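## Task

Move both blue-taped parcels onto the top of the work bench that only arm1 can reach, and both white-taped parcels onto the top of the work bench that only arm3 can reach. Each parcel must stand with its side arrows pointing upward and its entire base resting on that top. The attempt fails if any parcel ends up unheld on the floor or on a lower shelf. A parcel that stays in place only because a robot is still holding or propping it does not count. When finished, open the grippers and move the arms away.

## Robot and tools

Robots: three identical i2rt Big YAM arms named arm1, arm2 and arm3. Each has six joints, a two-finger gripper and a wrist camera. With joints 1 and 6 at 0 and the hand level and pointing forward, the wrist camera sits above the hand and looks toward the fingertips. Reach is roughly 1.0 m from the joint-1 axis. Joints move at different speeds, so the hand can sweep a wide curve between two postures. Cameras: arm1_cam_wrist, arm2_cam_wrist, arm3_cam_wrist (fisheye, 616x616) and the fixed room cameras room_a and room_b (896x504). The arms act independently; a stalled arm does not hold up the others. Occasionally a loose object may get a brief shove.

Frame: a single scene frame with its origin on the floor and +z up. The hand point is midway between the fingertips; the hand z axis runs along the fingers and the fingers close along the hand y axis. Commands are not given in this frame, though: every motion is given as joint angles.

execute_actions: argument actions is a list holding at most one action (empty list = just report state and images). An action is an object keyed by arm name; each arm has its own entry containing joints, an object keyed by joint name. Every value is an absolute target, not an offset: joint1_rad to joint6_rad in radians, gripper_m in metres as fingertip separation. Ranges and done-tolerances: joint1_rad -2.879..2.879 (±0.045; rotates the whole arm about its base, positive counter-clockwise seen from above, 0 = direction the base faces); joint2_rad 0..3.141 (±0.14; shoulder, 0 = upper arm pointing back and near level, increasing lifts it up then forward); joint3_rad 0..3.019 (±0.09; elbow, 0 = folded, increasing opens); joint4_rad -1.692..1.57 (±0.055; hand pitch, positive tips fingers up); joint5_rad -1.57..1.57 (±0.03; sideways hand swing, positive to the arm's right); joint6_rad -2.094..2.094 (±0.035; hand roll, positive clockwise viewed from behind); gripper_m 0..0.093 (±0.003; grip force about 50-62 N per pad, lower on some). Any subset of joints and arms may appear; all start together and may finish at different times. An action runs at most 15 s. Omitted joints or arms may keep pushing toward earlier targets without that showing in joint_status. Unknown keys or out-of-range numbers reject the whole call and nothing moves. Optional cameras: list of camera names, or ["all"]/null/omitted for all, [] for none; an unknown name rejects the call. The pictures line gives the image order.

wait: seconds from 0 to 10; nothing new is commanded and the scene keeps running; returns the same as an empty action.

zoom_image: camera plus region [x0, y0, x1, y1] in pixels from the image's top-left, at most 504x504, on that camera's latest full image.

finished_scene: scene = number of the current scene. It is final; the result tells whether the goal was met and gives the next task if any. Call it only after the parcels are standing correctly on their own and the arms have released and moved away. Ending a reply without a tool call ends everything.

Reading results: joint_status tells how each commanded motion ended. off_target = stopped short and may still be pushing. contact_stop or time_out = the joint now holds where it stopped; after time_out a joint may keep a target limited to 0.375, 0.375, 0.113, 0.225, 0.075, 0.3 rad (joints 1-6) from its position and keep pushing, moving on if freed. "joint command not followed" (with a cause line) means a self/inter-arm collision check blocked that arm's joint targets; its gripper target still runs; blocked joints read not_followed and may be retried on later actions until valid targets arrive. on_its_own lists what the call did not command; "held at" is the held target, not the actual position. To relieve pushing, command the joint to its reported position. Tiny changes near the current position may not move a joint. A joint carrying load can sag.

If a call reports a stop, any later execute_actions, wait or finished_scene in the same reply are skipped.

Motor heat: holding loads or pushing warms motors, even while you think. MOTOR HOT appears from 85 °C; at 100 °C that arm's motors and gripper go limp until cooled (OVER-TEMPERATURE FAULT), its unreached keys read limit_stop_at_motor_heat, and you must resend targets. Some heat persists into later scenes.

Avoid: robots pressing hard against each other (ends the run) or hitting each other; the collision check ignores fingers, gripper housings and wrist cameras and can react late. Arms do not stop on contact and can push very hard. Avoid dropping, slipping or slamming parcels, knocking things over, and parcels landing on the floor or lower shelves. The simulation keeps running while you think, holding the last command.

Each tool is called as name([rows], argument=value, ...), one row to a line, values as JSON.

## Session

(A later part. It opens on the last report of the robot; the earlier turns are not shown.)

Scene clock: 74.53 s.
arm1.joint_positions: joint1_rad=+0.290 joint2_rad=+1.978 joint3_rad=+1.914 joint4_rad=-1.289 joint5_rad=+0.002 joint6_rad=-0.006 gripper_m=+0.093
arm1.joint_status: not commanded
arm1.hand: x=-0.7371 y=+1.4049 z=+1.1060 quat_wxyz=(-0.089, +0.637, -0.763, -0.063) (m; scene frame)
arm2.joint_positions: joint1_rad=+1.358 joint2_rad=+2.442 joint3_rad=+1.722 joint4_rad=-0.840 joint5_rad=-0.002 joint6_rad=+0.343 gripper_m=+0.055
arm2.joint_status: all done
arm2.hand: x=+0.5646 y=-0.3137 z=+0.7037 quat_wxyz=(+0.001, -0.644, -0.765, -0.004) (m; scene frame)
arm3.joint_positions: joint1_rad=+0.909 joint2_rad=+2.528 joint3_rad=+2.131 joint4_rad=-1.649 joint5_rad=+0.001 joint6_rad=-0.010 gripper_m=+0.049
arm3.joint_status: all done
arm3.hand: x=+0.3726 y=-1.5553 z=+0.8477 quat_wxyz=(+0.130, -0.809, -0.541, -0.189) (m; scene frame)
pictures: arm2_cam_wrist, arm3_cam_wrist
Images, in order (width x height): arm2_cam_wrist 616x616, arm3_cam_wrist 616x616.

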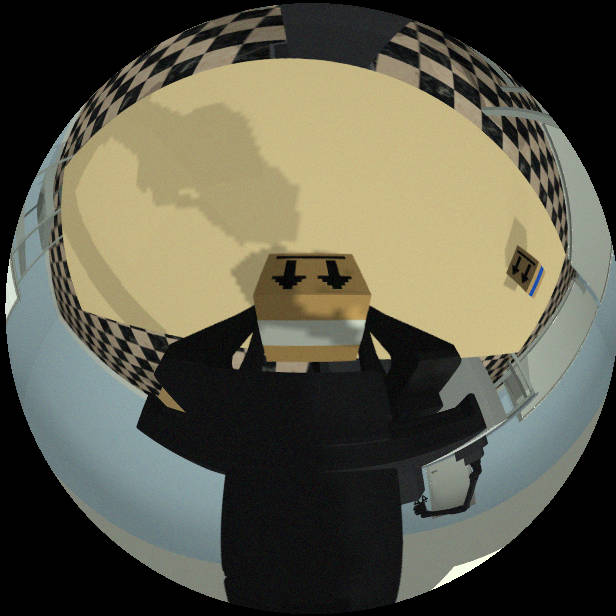

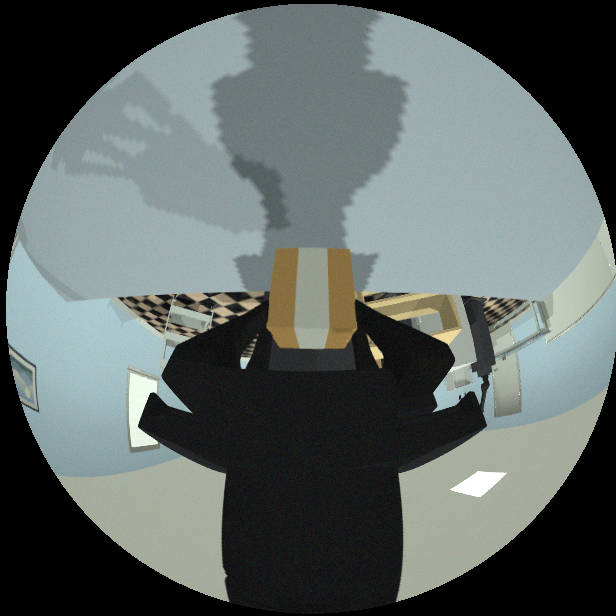

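execute_actions([
  {"arm3":{"joints":{"joint2_rad":2.595,"joint4_rad":-1.61}},"arm2":{"joints":{"joint2_rad":2.52,"joint4_rad":-0.755}}},
], cameras=["arm3_cam_wrist"])

Scene clock: 76.23 s.
arm1.joint_positions: joint1_rad=+0.290 joint2_rad=+1.978 joint3_rad=+1.914 joint4_rad=-1.289 joint5_rad=+0.002 joint6_rad=-0.006 gripper_m=+0.093
arm1.joint_status: not commanded
arm1.hand: x=-0.7371 y=+1.4049 z=+1.1060 quat_wxyz=(-0.089, +0.637, -0.763, -0.063) (m; scene frame)
arm2.joint_positions: joint1_rad=+1.358 joint2_rad=+2.531 joint3_rad=+1.723 joint4_rad=-0.764 joint5_rad=-0.002 joint6_rad=+0.344 gripper_m=+0.055
arm2.joint_status: all done
arm2.hand: x=+0.5591 y=-0.3040 z=+0.6495 quat_wxyz=(+0.007, -0.644, -0.765, -0.006) (m; scene frame)
arm3.joint_positions: joint1_rad=+0.909 joint2_rad=+2.586 joint3_rad=+2.131 joint4_rad=-1.620 joint5_rad=+0.000 joint6_rad=-0.010 gripper_m=+0.049
arm3.joint_status: all done
arm3.hand: x=+0.3749 y=-1.5493 z=+0.8102 quat_wxyz=(+0.137, -0.806, -0.539, -0.202) (m; scene frame)
pictures: arm3_cam_wrist
Images, in order (width x height): arm3_cam_wrist 616x616.

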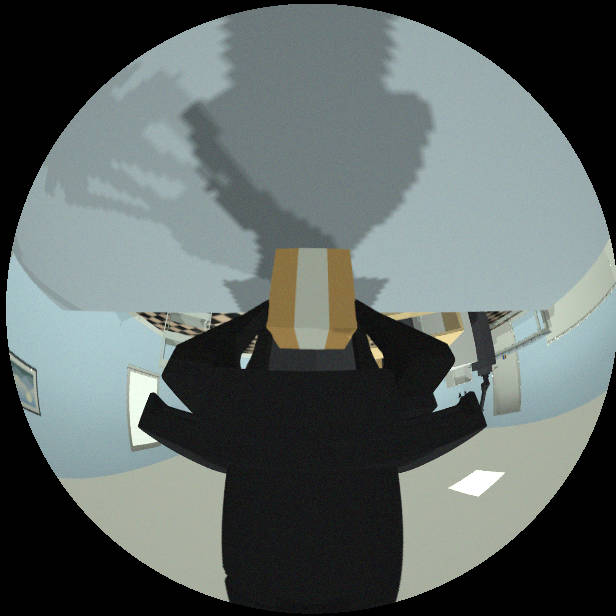

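execute_actions([
  {"arm3":{"joints":{"joint2_rad":2.62}},"arm2":{"joints":{"gripper_m":0.093}}},
], cameras=[])

Scene clock: 77.27 s.
arm1.joint_positions: joint1_rad=+0.290 joint2_rad=+1.978 joint3_rad=+1.914 joint4_rad=-1.289 joint5_rad=+0.002 joint6_rad=-0.006 gripper_m=+0.093
arm1.joint_status: not commanded
arm1.hand: x=-0.7371 y=+1.4049 z=+1.1060 quat_wxyz=(-0.089, +0.637, -0.763, -0.063) (m; scene frame)
arm2.joint_positions: joint1_rad=+1.358 joint2_rad=+2.531 joint3_rad=+1.723 joint4_rad=-0.764 joint5_rad=-0.002 joint6_rad=+0.344 gripper_m=+0.093
arm2.joint_status: all done
arm2.hand: x=+0.5591 y=-0.3040 z=+0.6495 quat_wxyz=(+0.007, -0.644, -0.765, -0.006) (m; scene frame)
arm3.joint_positions: joint1_rad=+0.909 joint2_rad=+2.586 joint3_rad=+2.131 joint4_rad=-1.620 joint5_rad=+0.000 joint6_rad=-0.010 gripper_m=+0.049
arm3.joint_status: all done
arm3.hand: x=+0.3749 y=-1.5493 z=+0.8102 quat_wxyz=(+0.137, -0.806, -0.539, -0.202) (m; scene frame)
pictures: none
No camera images: the call's "cameras" was empty. Leave "cameras" out to get every camera's image.

execute_actions([
  {"arm3":{"joints":{"joint2_rad":2.64}},"arm2":{"joints":{"joint2_rad":2.25,"joint4_rad":-0.6}}},
], cameras=[])

Scene clock: 79.63 s.
arm1.joint_positions: joint1_rad=+0.290 joint2_rad=+1.978 joint3_rad=+1.914 joint4_rad=-1.289 joint5_rad=+0.002 joint6_rad=-0.006 gripper_m=+0.093
arm1.joint_status: not commanded
arm1.hand: x=-0.7371 y=+1.4049 z=+1.1060 quat_wxyz=(-0.089, +0.637, -0.763, -0.063) (m; scene frame)
arm2.joint_positions: joint1_rad=+1.358 joint2_rad=+2.260 joint3_rad=+1.740 joint4_rad=-0.605 joint5_rad=-0.002 joint6_rad=+0.344 gripper_m=+0.093
arm2.joint_status: all done
arm2.hand: x=+0.6179 y=-0.4099 z=+0.8455 quat_wxyz=(-0.201, -0.630, -0.747, +0.072) (m; scene frame)
arm3.joint_positions: joint1_rad=+0.909 joint2_rad=+2.587 joint3_rad=+2.131 joint4_rad=-1.620 joint5_rad=+0.000 joint6_rad=-0.010 gripper_m=+0.049
arm3.joint_status: all done
arm3.hand: x=+0.3750 y=-1.5490 z=+0.8095 quat_wxyz=(+0.138, -0.806, -0.539, -0.202) (m; scene frame)
pictures: none
No camera images: the call's "cameras" was empty. Leave "cameras" out to get every camera's image.

execute_actions([
  {"arm3":{"joints":{"joint2_rad":2.6,"gripper_m":0.093}},"arm2":{"joints":{"joint1_rad":0.785,"joint2_rad":2.2,"joint3_rad":1.4,"joint4_rad":0.6,"joint6_rad":0}}},
], cameras=["arm3_cam_wrist"])

execute_actions([
  {"arm3":{"joints":{"joint2_rad":2.3,"joint4_rad":-1.5}},"arm2":{"joints":{"joint2_rad":2.35,"joint3_rad":0.92,"joint4_rad":0.94}}},
], cameras=["arm3_cam_wrist","arm2_cam_wrist"])

Scene clock: 82.73 s.
arm1.joint_positions: joint1_rad=+0.290 joint2_rad=+1.978 joint3_rad=+1.914 joint4_rad=-1.289 joint5_rad=+0.002 joint6_rad=-0.006 gripper_m=+0.093
arm1.joint_status: not commanded
arm1.hand: x=-0.7371 y=+1.4049 z=+1.1060 quat_wxyz=(-0.089, +0.637, -0.763, -0.063) (m; scene frame)
arm2.joint_positions: joint1_rad=+0.792 joint2_rad=+2.215 joint3_rad=+1.391 joint4_rad=+0.579 joint5_rad=+0.001 joint6_rad=+0.008 gripper_m=+0.093
arm2.joint_status: all done
arm2.hand: x=+0.2063 y=-0.5563 z=+0.9294 quat_wxyz=(-0.420, -0.576, -0.545, +0.442) (m; scene frame)
arm3.joint_positions: joint1_rad=+0.909 joint2_rad=+2.588 joint3_rad=+2.131 joint4_rad=-1.620 joint5_rad=+0.001 joint6_rad=-0.010 gripper_m=+0.093
arm3.joint_status: all done
arm3.hand: x=+0.3750 y=-1.5488 z=+0.8088 quat_wxyz=(+0.138, -0.806, -0.539, -0.202) (m; scene frame)
pictures: arm3_cam_wrist
Images, in order (width x height): arm3_cam_wrist 616x616.

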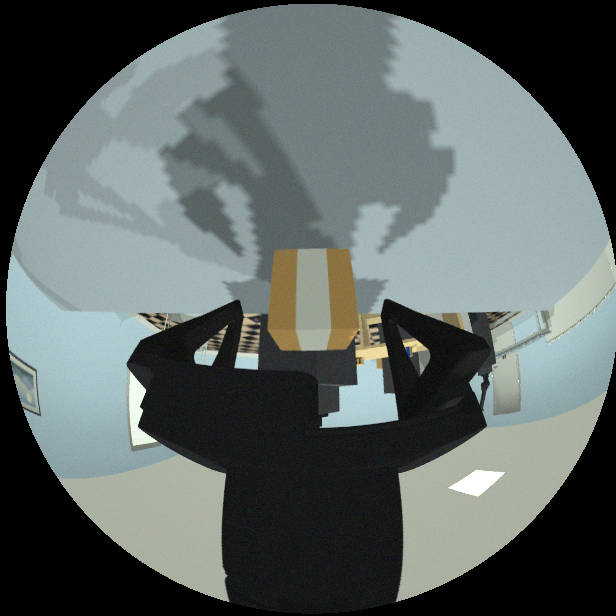

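Scene clock: 84.20 s.
arm1.joint_positions: joint1_rad=+0.290 joint2_rad=+1.978 joint3_rad=+1.914 joint4_rad=-1.289 joint5_rad=+0.002 joint6_rad=-0.006 gripper_m=+0.093
arm1.joint_status: not commanded
arm1.hand: x=-0.7371 y=+1.4049 z=+1.1060 quat_wxyz=(-0.089, +0.637, -0.763, -0.063) (m; scene frame)
arm2.joint_positions: joint1_rad=+0.792 joint2_rad=+2.363 joint3_rad=+0.913 joint4_rad=+0.922 joint5_rad=+0.001 joint6_rad=+0.008 gripper_m=+0.093
arm2.joint_status: all done
arm2.hand: x=+0.2160 y=-0.3494 z=+0.7252 quat_wxyz=(-0.338, -0.633, -0.598, +0.357) (m; scene frame)
arm3.joint_positions: joint1_rad=+0.909 joint2_rad=+2.291 joint3_rad=+2.145 joint4_rad=-1.508 joint5_rad=+0.001 joint6_rad=-0.010 gripper_m=+0.093
arm3.joint_status: all done
arm3.hand: x=+0.3473 y=-1.6184 z=+0.9913 quat_wxyz=(+0.024, -0.830, -0.556, -0.027) (m; scene frame)
pictures: arm2_cam_wrist, arm3_cam_wrist
Images, in order (width x height): arm2_cam_wrist 616x616, arm3_cam_wrist 616x616.

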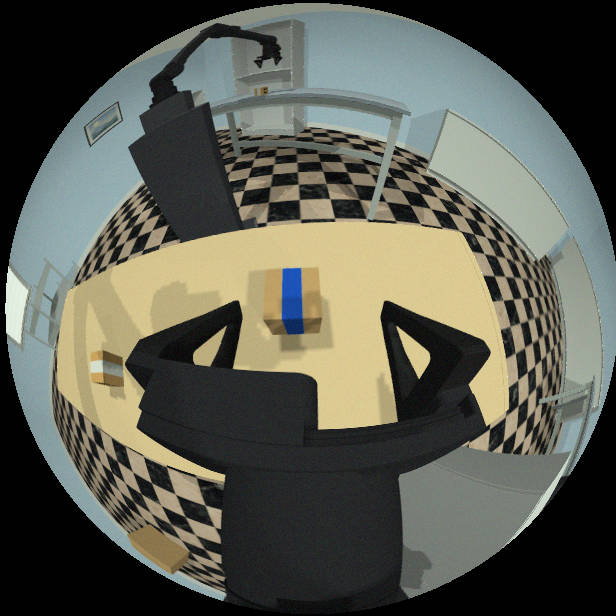

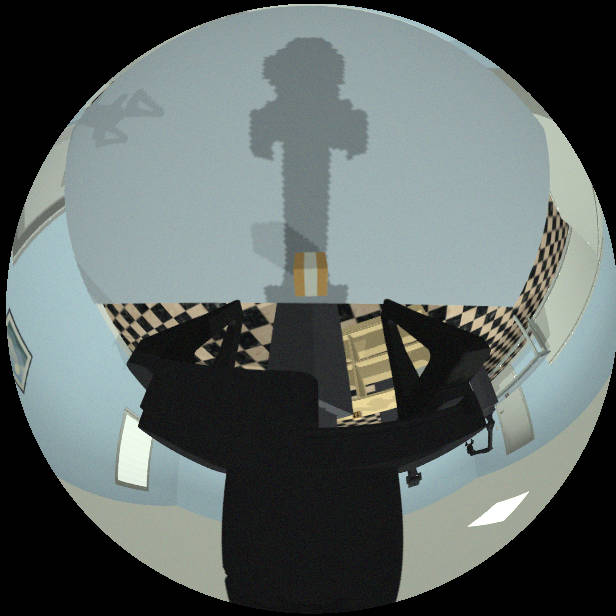

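execute_actions([
  {"arm3":{"joints":{"joint2_rad":1.93,"joint3_rad":0.72,"joint4_rad":0.71}},"arm2":{"joints":{"joint1_rad":0.824,"joint2_rad":2.46,"joint3_rad":1.06,"joint4_rad":0.95}}},
], cameras=["arm3_cam_wrist","arm2_cam_wrist"])

Scene clock: 87.73 s.
arm1.joint_positions: joint1_rad=+0.290 joint2_rad=+1.978 joint3_rad=+1.914 joint4_rad=-1.289 joint5_rad=+0.002 joint6_rad=-0.006 gripper_m=+0.093
arm1.joint_status: not commanded
arm1.hand: x=-0.7371 y=+1.4049 z=+1.1060 quat_wxyz=(-0.089, +0.637, -0.763, -0.063) (m; scene frame)
arm2.joint_positions: joint1_rad=+0.821 joint2_rad=+2.463 joint3_rad=+1.045 joint4_rad=+0.932 joint5_rad=+0.001 joint6_rad=+0.007 gripper_m=+0.093
arm2.joint_status: all done
arm2.hand: x=+0.2321 y=-0.3867 z=+0.7025 quat_wxyz=(-0.356, -0.617, -0.600, +0.365) (m; scene frame)
arm3.joint_positions: joint1_rad=+0.909 joint2_rad=+1.947 joint3_rad=+0.723 joint4_rad=+0.689 joint5_rad=+0.001 joint6_rad=-0.010 gripper_m=+0.093
arm3.joint_status: all done
arm3.hand: x=+0.3907 y=-1.5138 z=+0.8932 quat_wxyz=(-0.271, -0.718, -0.484, +0.421) (m; scene frame)
pictures: arm2_cam_wrist, arm3_cam_wrist
Images, in order (width x height): arm2_cam_wrist 616x616, arm3_cam_wrist 616x616.

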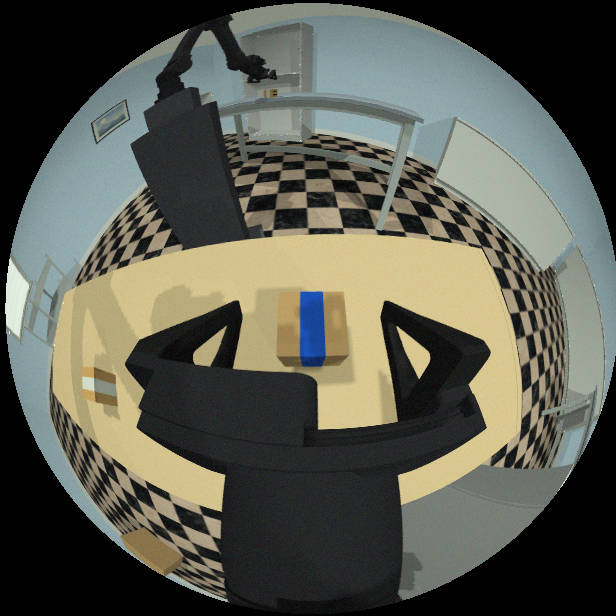

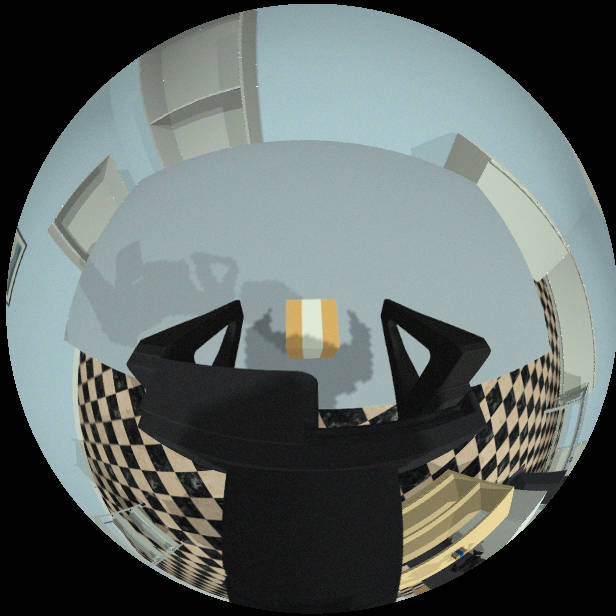

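execute_actions([
  {"arm3":{"joints":{"joint2_rad":2.21,"joint3_rad":0.89,"joint4_rad":0.85}},"arm2":{"joints":{"joint2_rad":2.565,"joint3_rad":1.115,"joint4_rad":0.97}}},
], cameras=["arm3_cam_wrist","arm2_cam_wrist"])

Scene clock: 89.43 s.
arm1.joint_positions: joint1_rad=+0.290 joint2_rad=+1.978 joint3_rad=+1.914 joint4_rad=-1.289 joint5_rad=+0.002 joint6_rad=-0.006 gripper_m=+0.093
arm1.joint_status: not commanded
arm1.hand: x=-0.7371 y=+1.4049 z=+1.1060 quat_wxyz=(-0.089, +0.637, -0.763, -0.063) (m; scene frame)
arm2.joint_positions: joint1_rad=+0.821 joint2_rad=+2.575 joint3_rad=+1.110 joint4_rad=+0.954 joint5_rad=+0.001 joint6_rad=+0.007 gripper_m=+0.093
arm2.joint_status: all done
arm2.hand: x=+0.2320 y=-0.3837 z=+0.6556 quat_wxyz=(-0.348, -0.622, -0.604, +0.357) (m; scene frame)
arm3.joint_positions: joint1_rad=+0.909 joint2_rad=+2.217 joint3_rad=+0.881 joint4_rad=+0.832 joint5_rad=+0.001 joint6_rad=-0.010 gripper_m=+0.093
arm3.joint_status: all done
arm3.hand: x=+0.3731 y=-1.5536 z=+0.8224 quat_wxyz=(-0.278, -0.712, -0.479, +0.432) (m; scene frame)
pictures: arm2_cam_wrist, arm3_cam_wrist
Images, in order (width x height): arm2_cam_wrist 616x616, arm3_cam_wrist 616x616.

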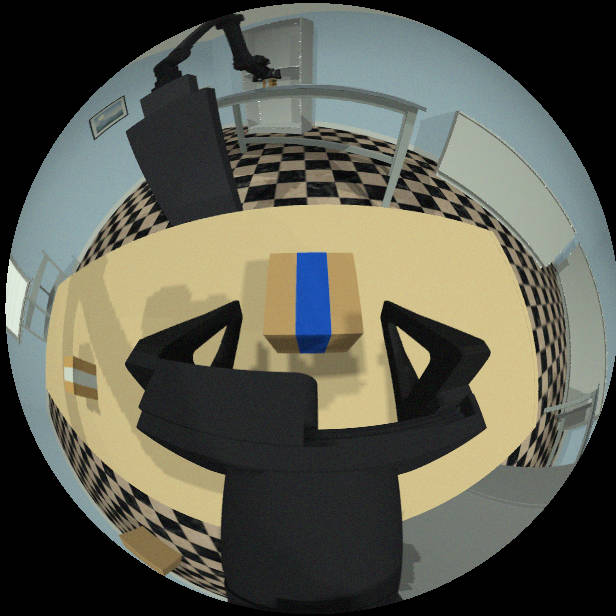

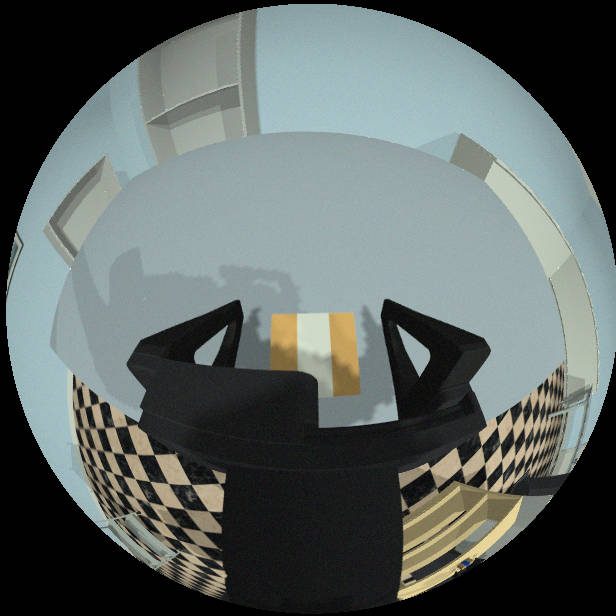

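execute_actions([
  {"arm3":{"joints":{"joint2_rad":2.245,"joint3_rad":0.795,"joint4_rad":0.95}},"arm2":{"joints":{"gripper_m":0.04}}},
], cameras=["arm3_cam_wrist"])

Scene clock: 91.03 s.
arm1.joint_positions: joint1_rad=+0.290 joint2_rad=+1.978 joint3_rad=+1.914 joint4_rad=-1.289 joint5_rad=+0.002 joint6_rad=-0.006 gripper_m=+0.093
arm1.joint_status: not commanded
arm1.hand: x=-0.7371 y=+1.4049 z=+1.1060 quat_wxyz=(-0.089, +0.637, -0.763, -0.063) (m; scene frame)
arm2.joint_positions: joint1_rad=+0.821 joint2_rad=+2.575 joint3_rad=+1.110 joint4_rad=+0.954 joint5_rad=+0.001 joint6_rad=+0.007 gripper_m=+0.053
arm2.joint_status: gripper_m off_target (ended at +0.053, target +0.040)
arm2.hand: x=+0.2320 y=-0.3837 z=+0.6556 quat_wxyz=(-0.348, -0.621, -0.605, +0.357) (m; scene frame)
arm3.joint_positions: joint1_rad=+0.909 joint2_rad=+2.233 joint3_rad=+0.794 joint4_rad=+0.929 joint5_rad=+0.001 joint6_rad=-0.010 gripper_m=+0.093
arm3.joint_status: all done
arm3.hand: x=+0.3867 y=-1.5213 z=+0.8087 quat_wxyz=(-0.277, -0.713, -0.480, +0.430) (m; scene frame)
pictures: arm3_cam_wrist
Images, in order (width x height): arm3_cam_wrist 616x616.

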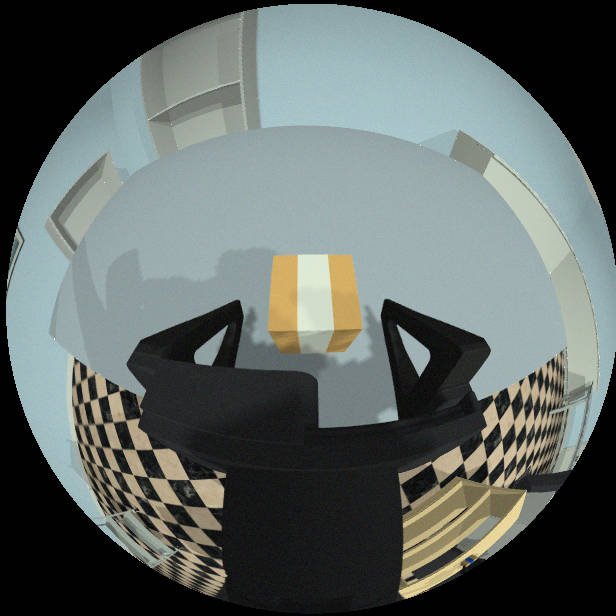

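execute_actions([
  {"arm3":{"joints":{"gripper_m":0.04}},"arm2":{"joints":{"joint2_rad":2.0,"joint4_rad":0.5}}},
], cameras=[])

execute_actions([
  {"arm3":{"joints":{"joint2_rad":1.9,"joint3_rad":1.3,"joint4_rad":0.3}},"arm2":{"joints":{"joint1_rad":-1.15,"joint2_rad":1.95,"joint3_rad":1.7,"joint4_rad":-1.5}}},
], cameras=["arm2_cam_wrist","arm3_cam_wrist"])

Scene clock: 93.93 s.
arm1.joint_positions: joint1_rad=+0.290 joint2_rad=+1.978 joint3_rad=+1.914 joint4_rad=-1.289 joint5_rad=+0.002 joint6_rad=-0.006 gripper_m=+0.093
arm1.joint_status: not commanded
arm1.hand: x=-0.7371 y=+1.4049 z=+1.1060 quat_wxyz=(-0.089, +0.637, -0.763, -0.063) (m; scene frame)
arm2.joint_positions: joint1_rad=+0.821 joint2_rad=+2.006 joint3_rad=+1.103 joint4_rad=+0.504 joint5_rad=+0.001 joint6_rad=+0.007 gripper_m=+0.053
arm2.joint_status: all done
arm2.hand: x=+0.2314 y=-0.4617 z=+0.9279 quat_wxyz=(-0.381, -0.600, -0.584, +0.391) (m; scene frame)
arm3.joint_positions: joint1_rad=+0.909 joint2_rad=+2.233 joint3_rad=+0.794 joint4_rad=+0.929 joint5_rad=+0.000 joint6_rad=-0.010 gripper_m=+0.049
arm3.joint_status: gripper_m off_target (ended at +0.049, target +0.040)
arm3.hand: x=+0.3868 y=-1.5214 z=+0.8087 quat_wxyz=(-0.277, -0.713, -0.480, +0.429) (m; scene frame)
pictures: none
No camera images: the call's "cameras" was empty. Leave "cameras" out to get every camera's image.

Scene clock: 96.10 s.
arm1.joint_positions: joint1_rad=+0.290 joint2_rad=+1.978 joint3_rad=+1.914 joint4_rad=-1.289 joint5_rad=+0.002 joint6_rad=-0.006 gripper_m=+0.093
arm1.joint_status: not commanded
arm1.hand: x=-0.7371 y=+1.4049 z=+1.1060 quat_wxyz=(-0.089, +0.637, -0.763, -0.063) (m; scene frame)
arm2.joint_positions: joint1_rad=-1.158 joint2_rad=+1.972 joint3_rad=+1.687 joint4_rad=-1.488 joint5_rad=+0.002 joint6_rad=+0.005 gripper_m=+0.053
arm2.joint_status: all done
arm2.hand: x=-0.2504 y=+0.4732 z=+0.9998 quat_wxyz=(-0.013, -0.972, +0.216, -0.095) (m; scene frame)
arm3.joint_positions: joint1_rad=+0.909 joint2_rad=+1.899 joint3_rad=+1.289 joint4_rad=+0.305 joint5_rad=+0.000 joint6_rad=-0.010 gripper_m=+0.049
arm3.joint_status: all done
arm3.hand: x=+0.3192 y=-1.6876 z=+1.0971 quat_wxyz=(-0.324, -0.665, -0.449, +0.501) (m; scene frame)
pictures: arm2_cam_wrist, arm3_cam_wrist
Images, in order (width x height): arm2_cam_wrist 616x616, arm3_cam_wrist 616x616.

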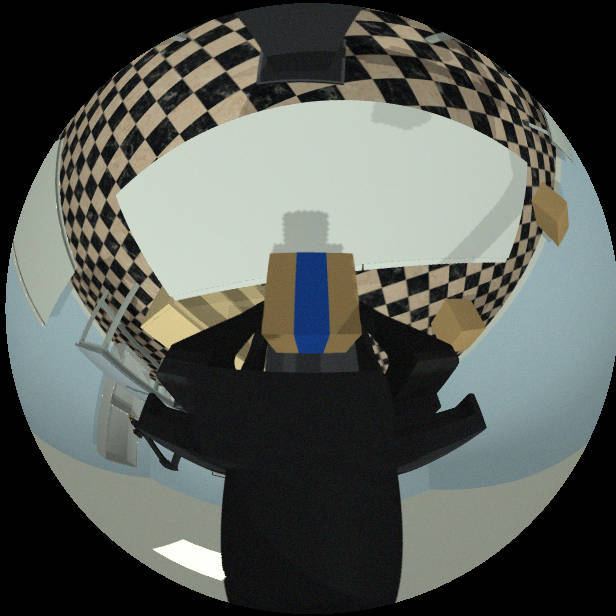

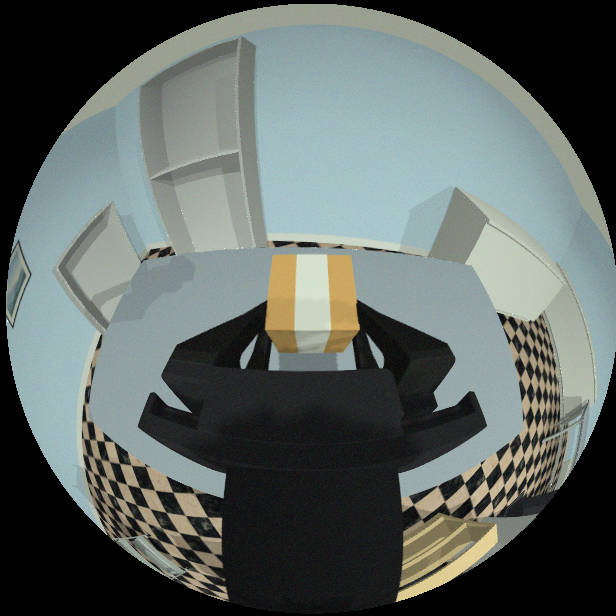

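execute_actions([
  {"arm3":{"joints":{"joint2_rad":2.45,"joint3_rad":2.16,"joint4_rad":-1.66}},"arm2":{"joints":{"joint2_rad":2.38,"joint3_rad":2.03,"joint4_rad":-1.66}}},
], cameras=["arm2_cam_wrist"])

Scene clock: 107.20 s.
arm1.joint_positions: joint1_rad=+0.290 joint2_rad=+1.978 joint3_rad=+1.914 joint4_rad=-1.289 joint5_rad=+0.002 joint6_rad=-0.006 gripper_m=+0.093
arm1.joint_status: not commanded
arm1.hand: x=-0.7371 y=+1.4049 z=+1.1060 quat_wxyz=(-0.089, +0.637, -0.763, -0.063) (m; scene frame)
arm2.joint_positions: joint1_rad=-1.158 joint2_rad=+2.400 joint3_rad=+1.984 joint4_rad=-1.645 joint5_rad=+0.002 joint6_rad=+0.005 gripper_m=+0.053
arm2.joint_status: all done
arm2.hand: x=-0.2794 y=+0.4885 z=+0.8609 quat_wxyz=(-0.043, -0.948, +0.211, -0.234) (m; scene frame)
arm3.joint_positions: joint1_rad=+0.909 joint2_rad=+2.459 joint3_rad=+2.115 joint4_rad=-1.645 joint5_rad=+0.000 joint6_rad=-0.010 gripper_m=+0.049
arm3.joint_status: all done
arm3.hand: x=+0.3703 y=-1.5621 z=+0.8838 quat_wxyz=(+0.114, -0.814, -0.544, -0.167) (m; scene frame)
pictures: arm2_cam_wrist
Images, in order (width x height): arm2_cam_wrist 616x616.

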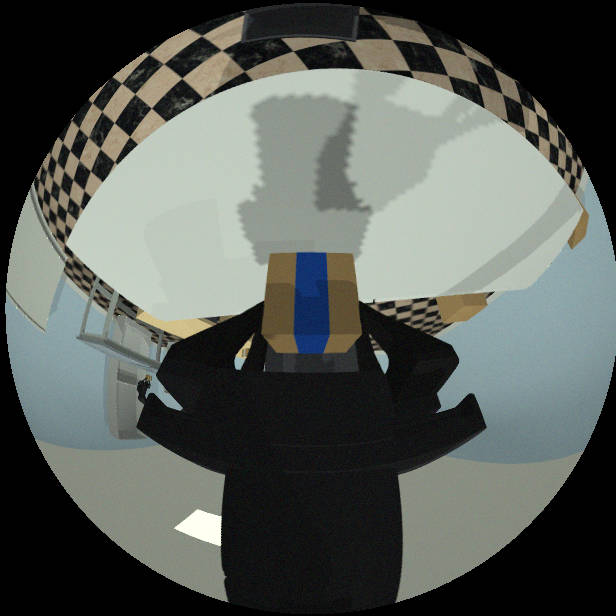

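execute_actions([
  {"arm3":{"joints":{"joint2_rad":2.565,"joint4_rad":-1.6}},"arm2":{"joints":{"joint2_rad":2.47,"joint4_rad":-1.575}}},
], cameras=[])

Scene clock: 109.07 s.
arm1.joint_positions: joint1_rad=+0.290 joint2_rad=+1.978 joint3_rad=+1.914 joint4_rad=-1.289 joint5_rad=+0.002 joint6_rad=-0.006 gripper_m=+0.093
arm1.joint_status: not commanded
arm1.hand: x=-0.7371 y=+1.4049 z=+1.1060 quat_wxyz=(-0.089, +0.637, -0.763, -0.063) (m; scene frame)
arm2.joint_positions: joint1_rad=-1.158 joint2_rad=+2.487 joint3_rad=+1.993 joint4_rad=-1.582 joint5_rad=+0.002 joint6_rad=+0.005 gripper_m=+0.053
arm2.joint_status: all done
arm2.hand: x=-0.2800 y=+0.4895 z=+0.8066 quat_wxyz=(-0.045, -0.946, +0.211, -0.241) (m; scene frame)
arm3.joint_positions: joint1_rad=+0.909 joint2_rad=+2.575 joint3_rad=+2.122 joint4_rad=-1.609 joint5_rad=+0.000 joint6_rad=-0.010 gripper_m=+0.049
arm3.joint_status: all done
arm3.hand: x=+0.3743 y=-1.5510 z=+0.8131 quat_wxyz=(+0.134, -0.808, -0.540, -0.196) (m; scene frame)
pictures: none
No camera images: the call's "cameras" was empty. Leave "cameras" out to get every camera's image.

execute_actions([
  {"arm3":{"joints":{"joint2_rad":2.62}},"arm2":{"joints":{"gripper_m":0.093}}},
], cameras=["arm2_cam_wrist"])

Scene clock: 110.27 s.
arm1.joint_positions: joint1_rad=+0.290 joint2_rad=+1.978 joint3_rad=+1.914 joint4_rad=-1.289 joint5_rad=+0.002 joint6_rad=-0.006 gripper_m=+0.093
arm1.joint_status: not commanded
arm1.hand: x=-0.7371 y=+1.4049 z=+1.1060 quat_wxyz=(-0.089, +0.637, -0.763, -0.063) (m; scene frame)
arm2.joint_positions: joint1_rad=-1.158 joint2_rad=+2.487 joint3_rad=+1.993 joint4_rad=-1.582 joint5_rad=+0.002 joint6_rad=+0.005 gripper_m=+0.093
arm2.joint_status: all done
arm2.hand: x=-0.2800 y=+0.4895 z=+0.8066 quat_wxyz=(-0.045, -0.946, +0.211, -0.241) (m; scene frame)
arm3.joint_positions: joint1_rad=+0.909 joint2_rad=+2.597 joint3_rad=+2.122 joint4_rad=-1.611 joint5_rad=+0.000 joint6_rad=-0.010 gripper_m=+0.049
arm3.joint_status: all done
arm3.hand: x=+0.3763 y=-1.5459 z=+0.8009 quat_wxyz=(+0.140, -0.805, -0.538, -0.206) (m; scene frame)
pictures: arm2_cam_wrist
Images, in order (width x height): arm2_cam_wrist 616x616.

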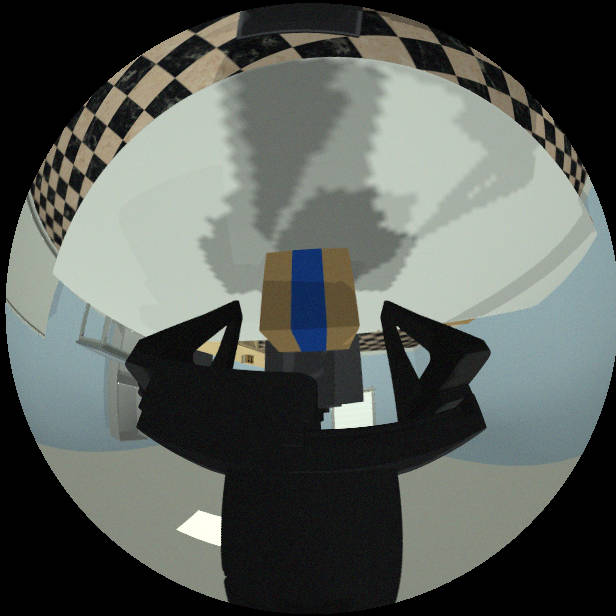

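execute_actions([
  {"arm3":{"joints":{"gripper_m":0.093}},"arm2":{"joints":{"joint2_rad":2.2}}},
], cameras=["arm3_cam_wrist"])

execute_actions([
  {"arm3":{"joints":{"joint2_rad":2.3,"joint4_rad":-1.5}},"arm2":{"joints":{"joint1_rad":-0.2,"joint2_rad":1.3,"joint3_rad":1.0,"joint4_rad":-1.2}},"arm1":{"joints":{"joint1_rad":-0.8}}},
], cameras=["arm3_cam_wrist","arm1_cam_wrist"])

Scene clock: 112.43 s.
arm1.joint_positions: joint1_rad=+0.290 joint2_rad=+1.978 joint3_rad=+1.914 joint4_rad=-1.289 joint5_rad=+0.002 joint6_rad=-0.006 gripper_m=+0.093
arm1.joint_status: not commanded
arm1.hand: x=-0.7371 y=+1.4049 z=+1.1060 quat_wxyz=(-0.089, +0.637, -0.763, -0.063) (m; scene frame)
arm2.joint_positions: joint1_rad=-1.158 joint2_rad=+2.209 joint3_rad=+2.015 joint4_rad=-1.582 joint5_rad=+0.002 joint6_rad=+0.005 gripper_m=+0.093
arm2.joint_status: all done
arm2.hand: x=-0.3207 y=+0.5058 z=+0.9758 quat_wxyz=(-0.013, -0.972, +0.216, -0.097) (m; scene frame)
arm3.joint_positions: joint1_rad=+0.909 joint2_rad=+2.599 joint3_rad=+2.122 joint4_rad=-1.610 joint5_rad=+0.000 joint6_rad=-0.010 gripper_m=+0.093
arm3.joint_status: all done
arm3.hand: x=+0.3765 y=-1.5455 z=+0.7995 quat_wxyz=(+0.140, -0.805, -0.538, -0.206) (m; scene frame)
pictures: arm3_cam_wrist
Images, in order (width x height): arm3_cam_wrist 616x616.

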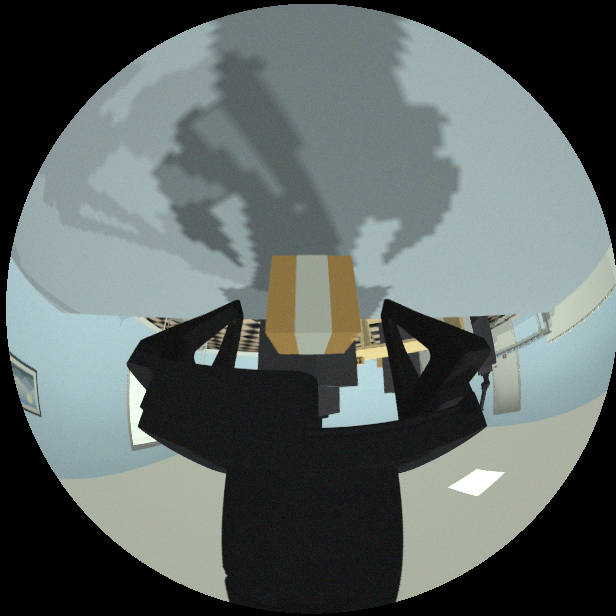

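Scene clock: 114.10 s.
arm1.joint_positions: joint1_rad=-0.810 joint2_rad=+1.978 joint3_rad=+1.914 joint4_rad=-1.289 joint5_rad=+0.002 joint6_rad=-0.006 gripper_m=+0.093
arm1.joint_status: all done
arm1.hand: x=-0.2206 y=+0.9345 z=+1.1140 quat_wxyz=(-0.115, +0.143, -0.983, -0.012) (m; scene frame)
arm2.joint_positions: joint1_rad=-0.204 joint2_rad=+1.304 joint3_rad=+0.988 joint4_rad=-1.207 joint5_rad=-0.002 joint6_rad=+0.003 gripper_m=+0.093
arm2.joint_status: all done
arm2.hand: x=-0.0652 y=+0.0616 z=+1.0373 quat_wxyz=(+0.001, -0.966, -0.257, +0.023) (m; scene frame)
arm3.joint_positions: joint1_rad=+0.909 joint2_rad=+2.291 joint3_rad=+2.146 joint4_rad=-1.508 joint5_rad=+0.000 joint6_rad=-0.010 gripper_m=+0.093
arm3.joint_status: all done
arm3.hand: x=+0.3473 y=-1.6188 z=+0.9915 quat_wxyz=(+0.023, -0.830, -0.556, -0.027) (m; scene frame)
pictures: arm1_cam_wrist, arm3_cam_wrist
Images, in order (width x height): arm1_cam_wrist 616x616, arm3_cam_wrist 616x616.

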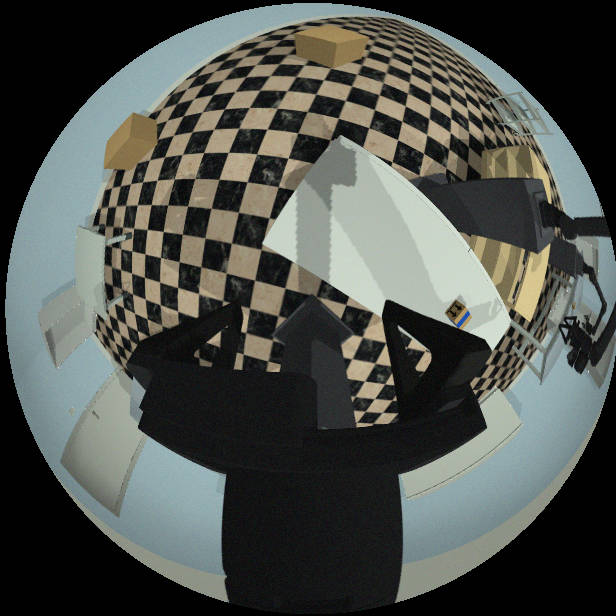

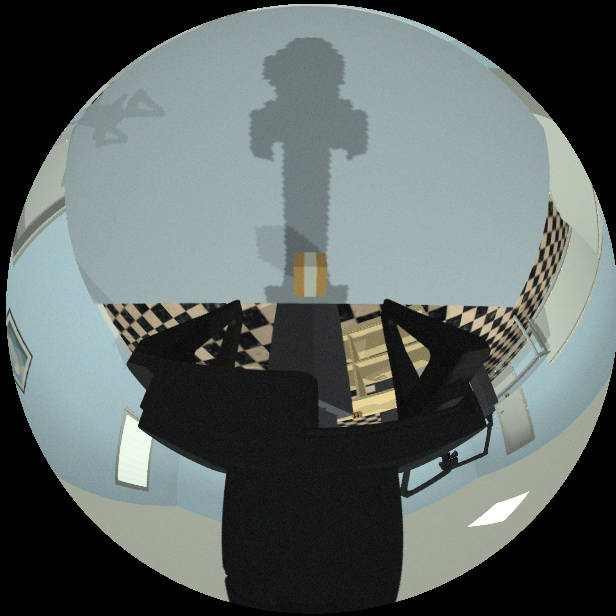

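execute_actions([
  {"arm3":{"joints":{"joint1_rad":-1.735,"joint2_rad":2.35,"joint3_rad":1.95,"joint4_rad":-1.17,"joint6_rad":-0.07}},"arm1":{"joints":{"joint1_rad":-1.51,"joint2_rad":2.24,"joint3_rad":1.81,"joint4_rad":-1.11,"joint6_rad":0.03}}},
], cameras=["arm3_cam_wrist","arm1_cam_wrist"])

Scene clock: 117.73 s.
arm1.joint_positions: joint1_rad=-1.503 joint2_rad=+2.262 joint3_rad=+1.803 joint4_rad=-1.115 joint5_rad=+0.000 joint6_rad=+0.024 gripper_m=+0.093
arm1.joint_status: all done
arm1.hand: x=-0.2571 y=+0.4859 z=+0.8908 quat_wxyz=(-0.005, -0.215, -0.977, -0.001) (m; scene frame)
arm2.joint_positions: joint1_rad=-0.204 joint2_rad=+1.304 joint3_rad=+0.988 joint4_rad=-1.207 joint5_rad=-0.002 joint6_rad=+0.003 gripper_m=+0.093
arm2.joint_status: not commanded
arm2.hand: x=-0.0652 y=+0.0616 z=+1.0373 quat_wxyz=(+0.001, -0.966, -0.257, +0.023) (m; scene frame)
arm3.joint_positions: joint1_rad=-1.733 joint2_rad=+2.364 joint3_rad=+1.953 joint4_rad=-1.167 joint5_rad=+0.001 joint6_rad=-0.059 gripper_m=+0.093
arm3.joint_status: all done
arm3.hand: x=+0.5439 y=-0.3091 z=+0.8584 quat_wxyz=(-0.009, -0.761, +0.649, +0.000) (m; scene frame)
pictures: arm1_cam_wrist, arm3_cam_wrist
Images, in order (width x height): arm1_cam_wrist 616x616, arm3_cam_wrist 616x616.

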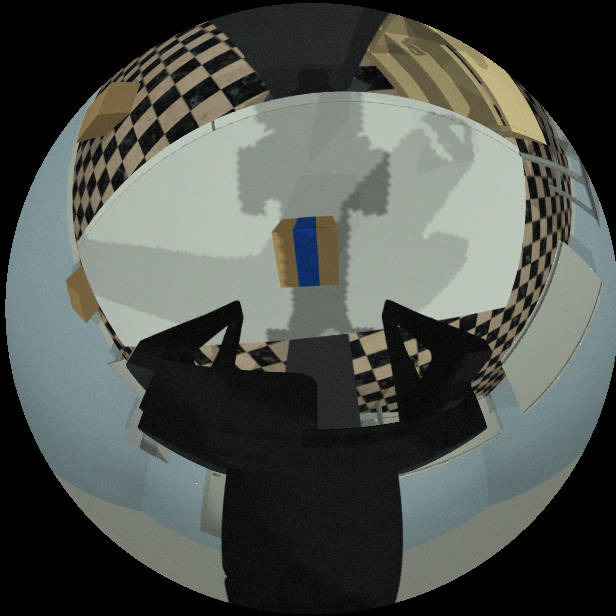

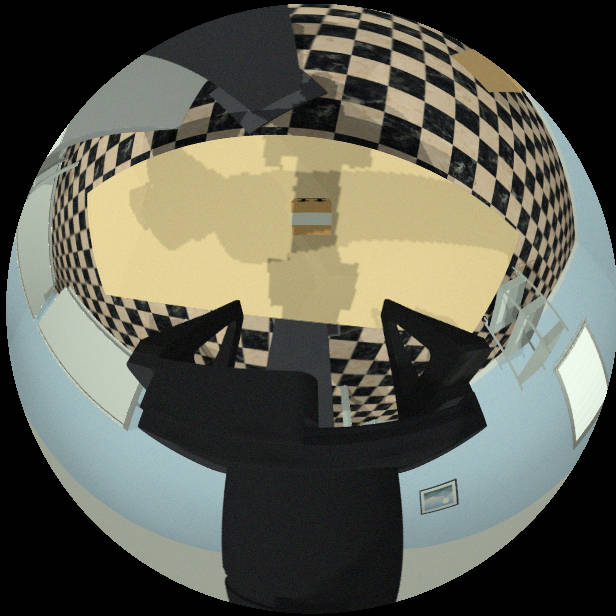

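execute_actions([
  {"arm3":{"joints":{"joint2_rad":2.65,"joint3_rad":2.12,"joint4_rad":-0.98}},"arm1":{"joints":{"joint1_rad":-1.485,"joint2_rad":2.395,"joint3_rad":1.84,"joint4_rad":-0.995,"joint6_rad":-0.03}}},
], cameras=["arm3_cam_wrist","arm1_cam_wrist"])

Scene clock: 120.27 s.
arm1.joint_positions: joint1_rad=-1.496 joint2_rad=+2.384 joint3_rad=+1.807 joint4_rad=-1.005 joint5_rad=+0.000 joint6_rad=-0.021 gripper_m=+0.093
arm1.joint_status: all done
arm1.hand: x=-0.2506 y=+0.4886 z=+0.8145 quat_wxyz=(-0.001, -0.190, -0.982, -0.001) (m; scene frame)
arm2.joint_positions: joint1_rad=-0.204 joint2_rad=+1.304 joint3_rad=+0.988 joint4_rad=-1.207 joint5_rad=-0.002 joint6_rad=+0.003 gripper_m=+0.093
arm2.joint_status: not commanded
arm2.hand: x=-0.0652 y=+0.0616 z=+1.0373 quat_wxyz=(+0.001, -0.966, -0.257, +0.023) (m; scene frame)
arm3.joint_positions: joint1_rad=-1.733 joint2_rad=+2.674 joint3_rad=+2.092 joint4_rad=-0.989 joint5_rad=+0.001 joint6_rad=-0.059 gripper_m=+0.093
arm3.joint_status: all done
arm3.hand: x=+0.5397 y=-0.2885 z=+0.6938 quat_wxyz=(-0.007, -0.761, +0.649, +0.002) (m; scene frame)
pictures: arm1_cam_wrist, arm3_cam_wrist
Images, in order (width x height): arm1_cam_wrist 616x616, arm3_cam_wrist 616x616.

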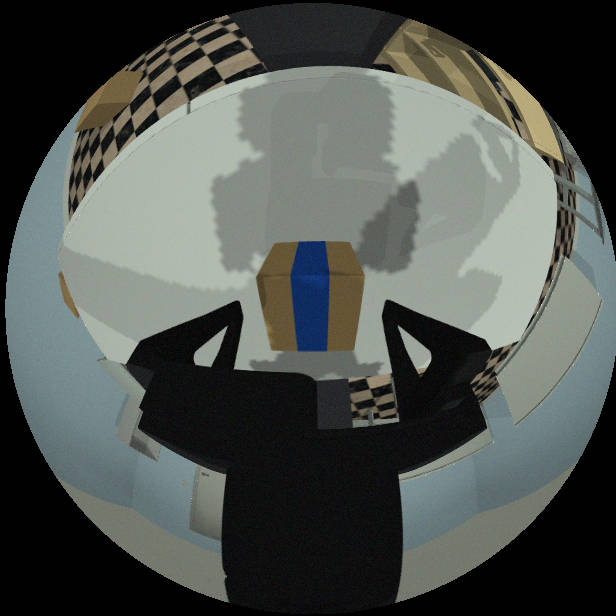

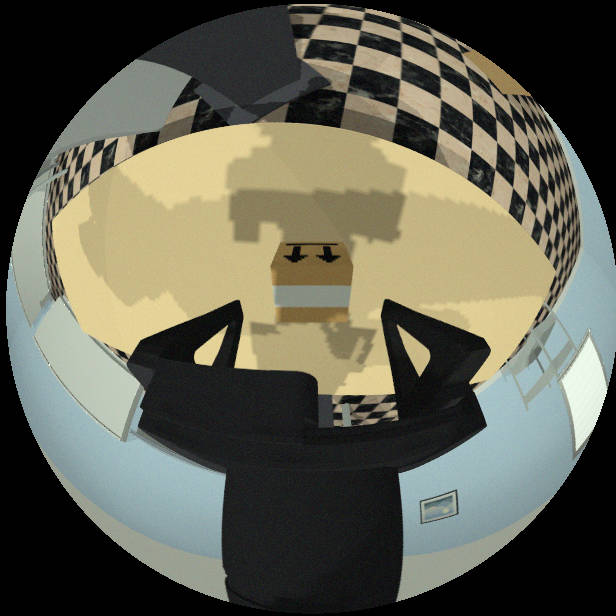

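execute_actions([
  {"arm3":{"joints":{"joint2_rad":2.735,"joint4_rad":-0.935}},"arm1":{"joints":{"joint2_rad":2.44,"joint4_rad":-0.97}}},
], cameras=["arm3_cam_wrist","arm1_cam_wrist"])

Scene clock: 121.63 s.
arm1.joint_positions: joint1_rad=-1.496 joint2_rad=+2.401 joint3_rad=+1.807 joint4_rad=-0.983 joint5_rad=+0.000 joint6_rad=-0.021 gripper_m=+0.093
arm1.joint_status: all done
arm1.hand: x=-0.2491 y=+0.4880 z=+0.8037 quat_wxyz=(-0.004, -0.190, -0.982, -0.001) (m; scene frame)
arm2.joint_positions: joint1_rad=-0.204 joint2_rad=+1.304 joint3_rad=+0.988 joint4_rad=-1.207 joint5_rad=-0.002 joint6_rad=+0.003 gripper_m=+0.093
arm2.joint_status: not commanded
arm2.hand: x=-0.0652 y=+0.0616 z=+1.0373 quat_wxyz=(+0.001, -0.966, -0.257, +0.023) (m; scene frame)
arm3.joint_positions: joint1_rad=-1.733 joint2_rad=+2.725 joint3_rad=+2.092 joint4_rad=-0.946 joint5_rad=+0.001 joint6_rad=-0.059 gripper_m=+0.093
arm3.joint_status: all done
arm3.hand: x=+0.5400 y=-0.2966 z=+0.6591 quat_wxyz=(-0.010, -0.761, +0.649, -0.001) (m; scene frame)
pictures: arm1_cam_wrist, arm3_cam_wrist
Images, in order (width x height): arm1_cam_wrist 616x616, arm3_cam_wrist 616x616.

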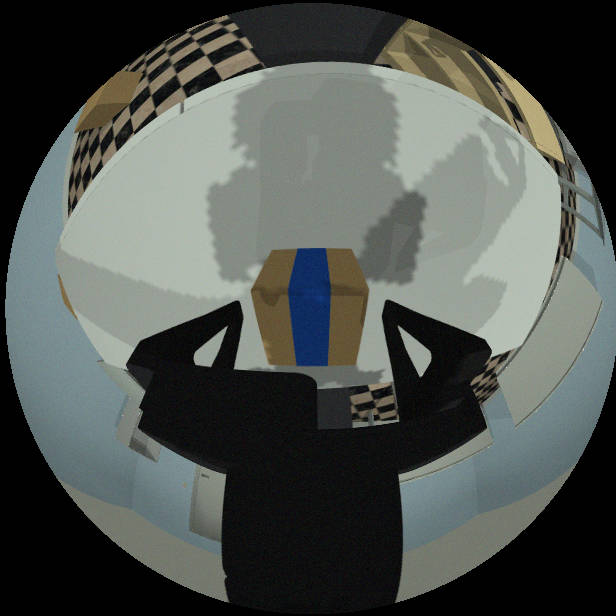

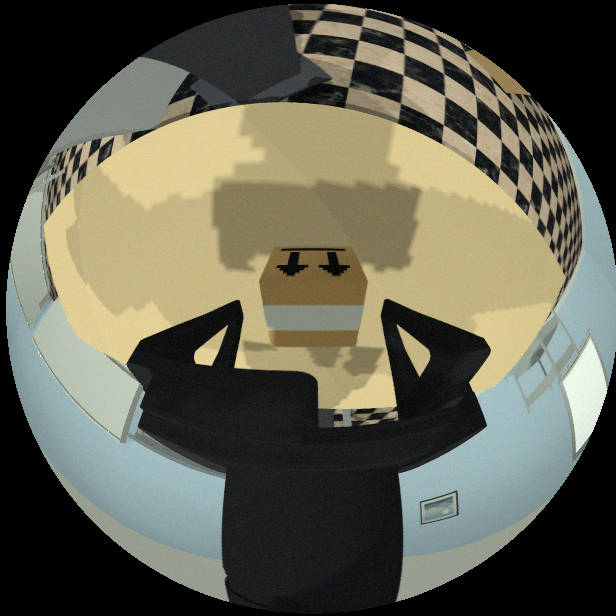

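execute_actions([
  {"arm3":{"joints":{"gripper_m":0.04}},"arm1":{"joints":{"gripper_m":0.04}}},
], cameras=[])

execute_actions([
  {"arm3":{"joints":{"joint2_rad":2.33,"joint4_rad":-1.33}},"arm1":{"joints":{"joint2_rad":2.15,"joint4_rad":-1.23}}},
], cameras=[])

execute_actions([
  {"arm3":{"joints":{"joint1_rad":0.65,"joint6_rad":-0.25}},"arm1":{"joints":{"joint1_rad":1.25,"joint6_rad":-0.3}}},
], cameras=["arm3_cam_wrist","arm1_cam_wrist"])

Scene clock: 122.83 s.
arm1.joint_positions: joint1_rad=-1.496 joint2_rad=+2.401 joint3_rad=+1.807 joint4_rad=-0.982 joint5_rad=+0.000 joint6_rad=-0.021 gripper_m=+0.053
arm1.joint_status: gripper_m off_target (ended at +0.053, target +0.040)
arm1.hand: x=-0.2491 y=+0.4880 z=+0.8037 quat_wxyz=(-0.004, -0.189, -0.982, -0.001) (m; scene frame)
arm2.joint_positions: joint1_rad=-0.204 joint2_rad=+1.304 joint3_rad=+0.988 joint4_rad=-1.207 joint5_rad=-0.002 joint6_rad=+0.003 gripper_m=+0.093
arm2.joint_status: not commanded
arm2.hand: x=-0.0652 y=+0.0616 z=+1.0373 quat_wxyz=(+0.001, -0.966, -0.257, +0.023) (m; scene frame)
arm3.joint_positions: joint1_rad=-1.733 joint2_rad=+2.725 joint3_rad=+2.092 joint4_rad=-0.946 joint5_rad=+0.001 joint6_rad=-0.059 gripper_m=+0.055
arm3.joint_status: gripper_m off_target (ended at +0.055, target +0.040)
arm3.hand: x=+0.5400 y=-0.2966 z=+0.6591 quat_wxyz=(-0.010, -0.761, +0.649, -0.001) (m; scene frame)
pictures: none
No camera images: the call's "cameras" was empty. Leave "cameras" out to get every camera's image.

Scene clock: 124.73 s.
arm1.joint_positions: joint1_rad=-1.496 joint2_rad=+2.121 joint3_rad=+1.816 joint4_rad=-1.220 joint5_rad=+0.000 joint6_rad=-0.021 gripper_m=+0.053
arm1.joint_status: all done
arm1.hand: x=-0.2597 y=+0.4919 z=+0.9852 quat_wxyz=(-0.030, -0.189, -0.981, +0.005) (m; scene frame)
arm2.joint_positions: joint1_rad=-0.204 joint2_rad=+1.304 joint3_rad=+0.988 joint4_rad=-1.207 joint5_rad=-0.002 joint6_rad=+0.003 gripper_m=+0.093
arm2.joint_status: not commanded
arm2.hand: x=-0.0652 y=+0.0616 z=+1.0373 quat_wxyz=(+0.001, -0.966, -0.257, +0.023) (m; scene frame)
arm3.joint_positions: joint1_rad=-1.733 joint2_rad=+2.333 joint3_rad=+2.114 joint4_rad=-1.320 joint5_rad=+0.001 joint6_rad=-0.059 gripper_m=+0.055
arm3.joint_status: all done
arm3.hand: x=+0.5424 y=-0.2833 z=+0.9376 quat_wxyz=(+0.004, -0.761, +0.649, +0.013) (m; scene frame)
pictures: none
No camera images: the call's "cameras" was empty. Leave "cameras" out to get every camera's image.

Scene clock: 127.30 s.
arm1.joint_positions: joint1_rad=+1.259 joint2_rad=+2.126 joint3_rad=+1.816 joint4_rad=-1.220 joint5_rad=-0.002 joint6_rad=-0.293 gripper_m=+0.053
arm1.joint_status: all done
arm1.hand: x=-1.3206 y=+1.2117 z=+0.9656 quat_wxyz=(-0.010, +0.969, -0.246, -0.011) (m; scene frame)
arm2.joint_positions: joint1_rad=-0.204 joint2_rad=+1.304 joint3_rad=+0.988 joint4_rad=-1.207 joint5_rad=-0.002 joint6_rad=+0.003 gripper_m=+0.093
arm2.joint_status: not commanded
arm2.hand: x=-0.0652 y=+0.0616 z=+1.0373 quat_wxyz=(+0.001, -0.966, -0.257, +0.023) (m; scene frame)
arm3.joint_positions: joint1_rad=+0.646 joint2_rad=+2.333 joint3_rad=+2.114 joint4_rad=-1.320 joint5_rad=-0.001 joint6_rad=-0.240 gripper_m=+0.055
arm3.joint_status: all done
arm3.hand: x=+0.1735 y=-1.5545 z=+0.9520 quat_wxyz=(-0.005, -0.840, -0.543, +0.022) (m; scene frame)
pictures: arm1_cam_wrist, arm3_cam_wrist
Images, in order (width x height): arm1_cam_wrist 616x616, arm3_cam_wrist 616x616.

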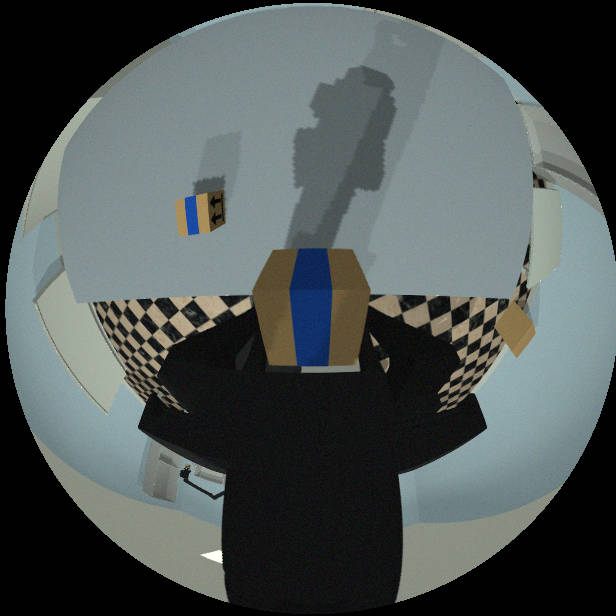

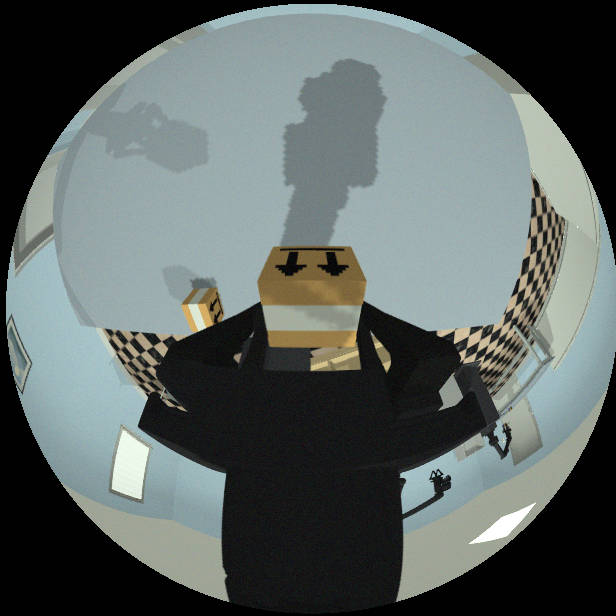

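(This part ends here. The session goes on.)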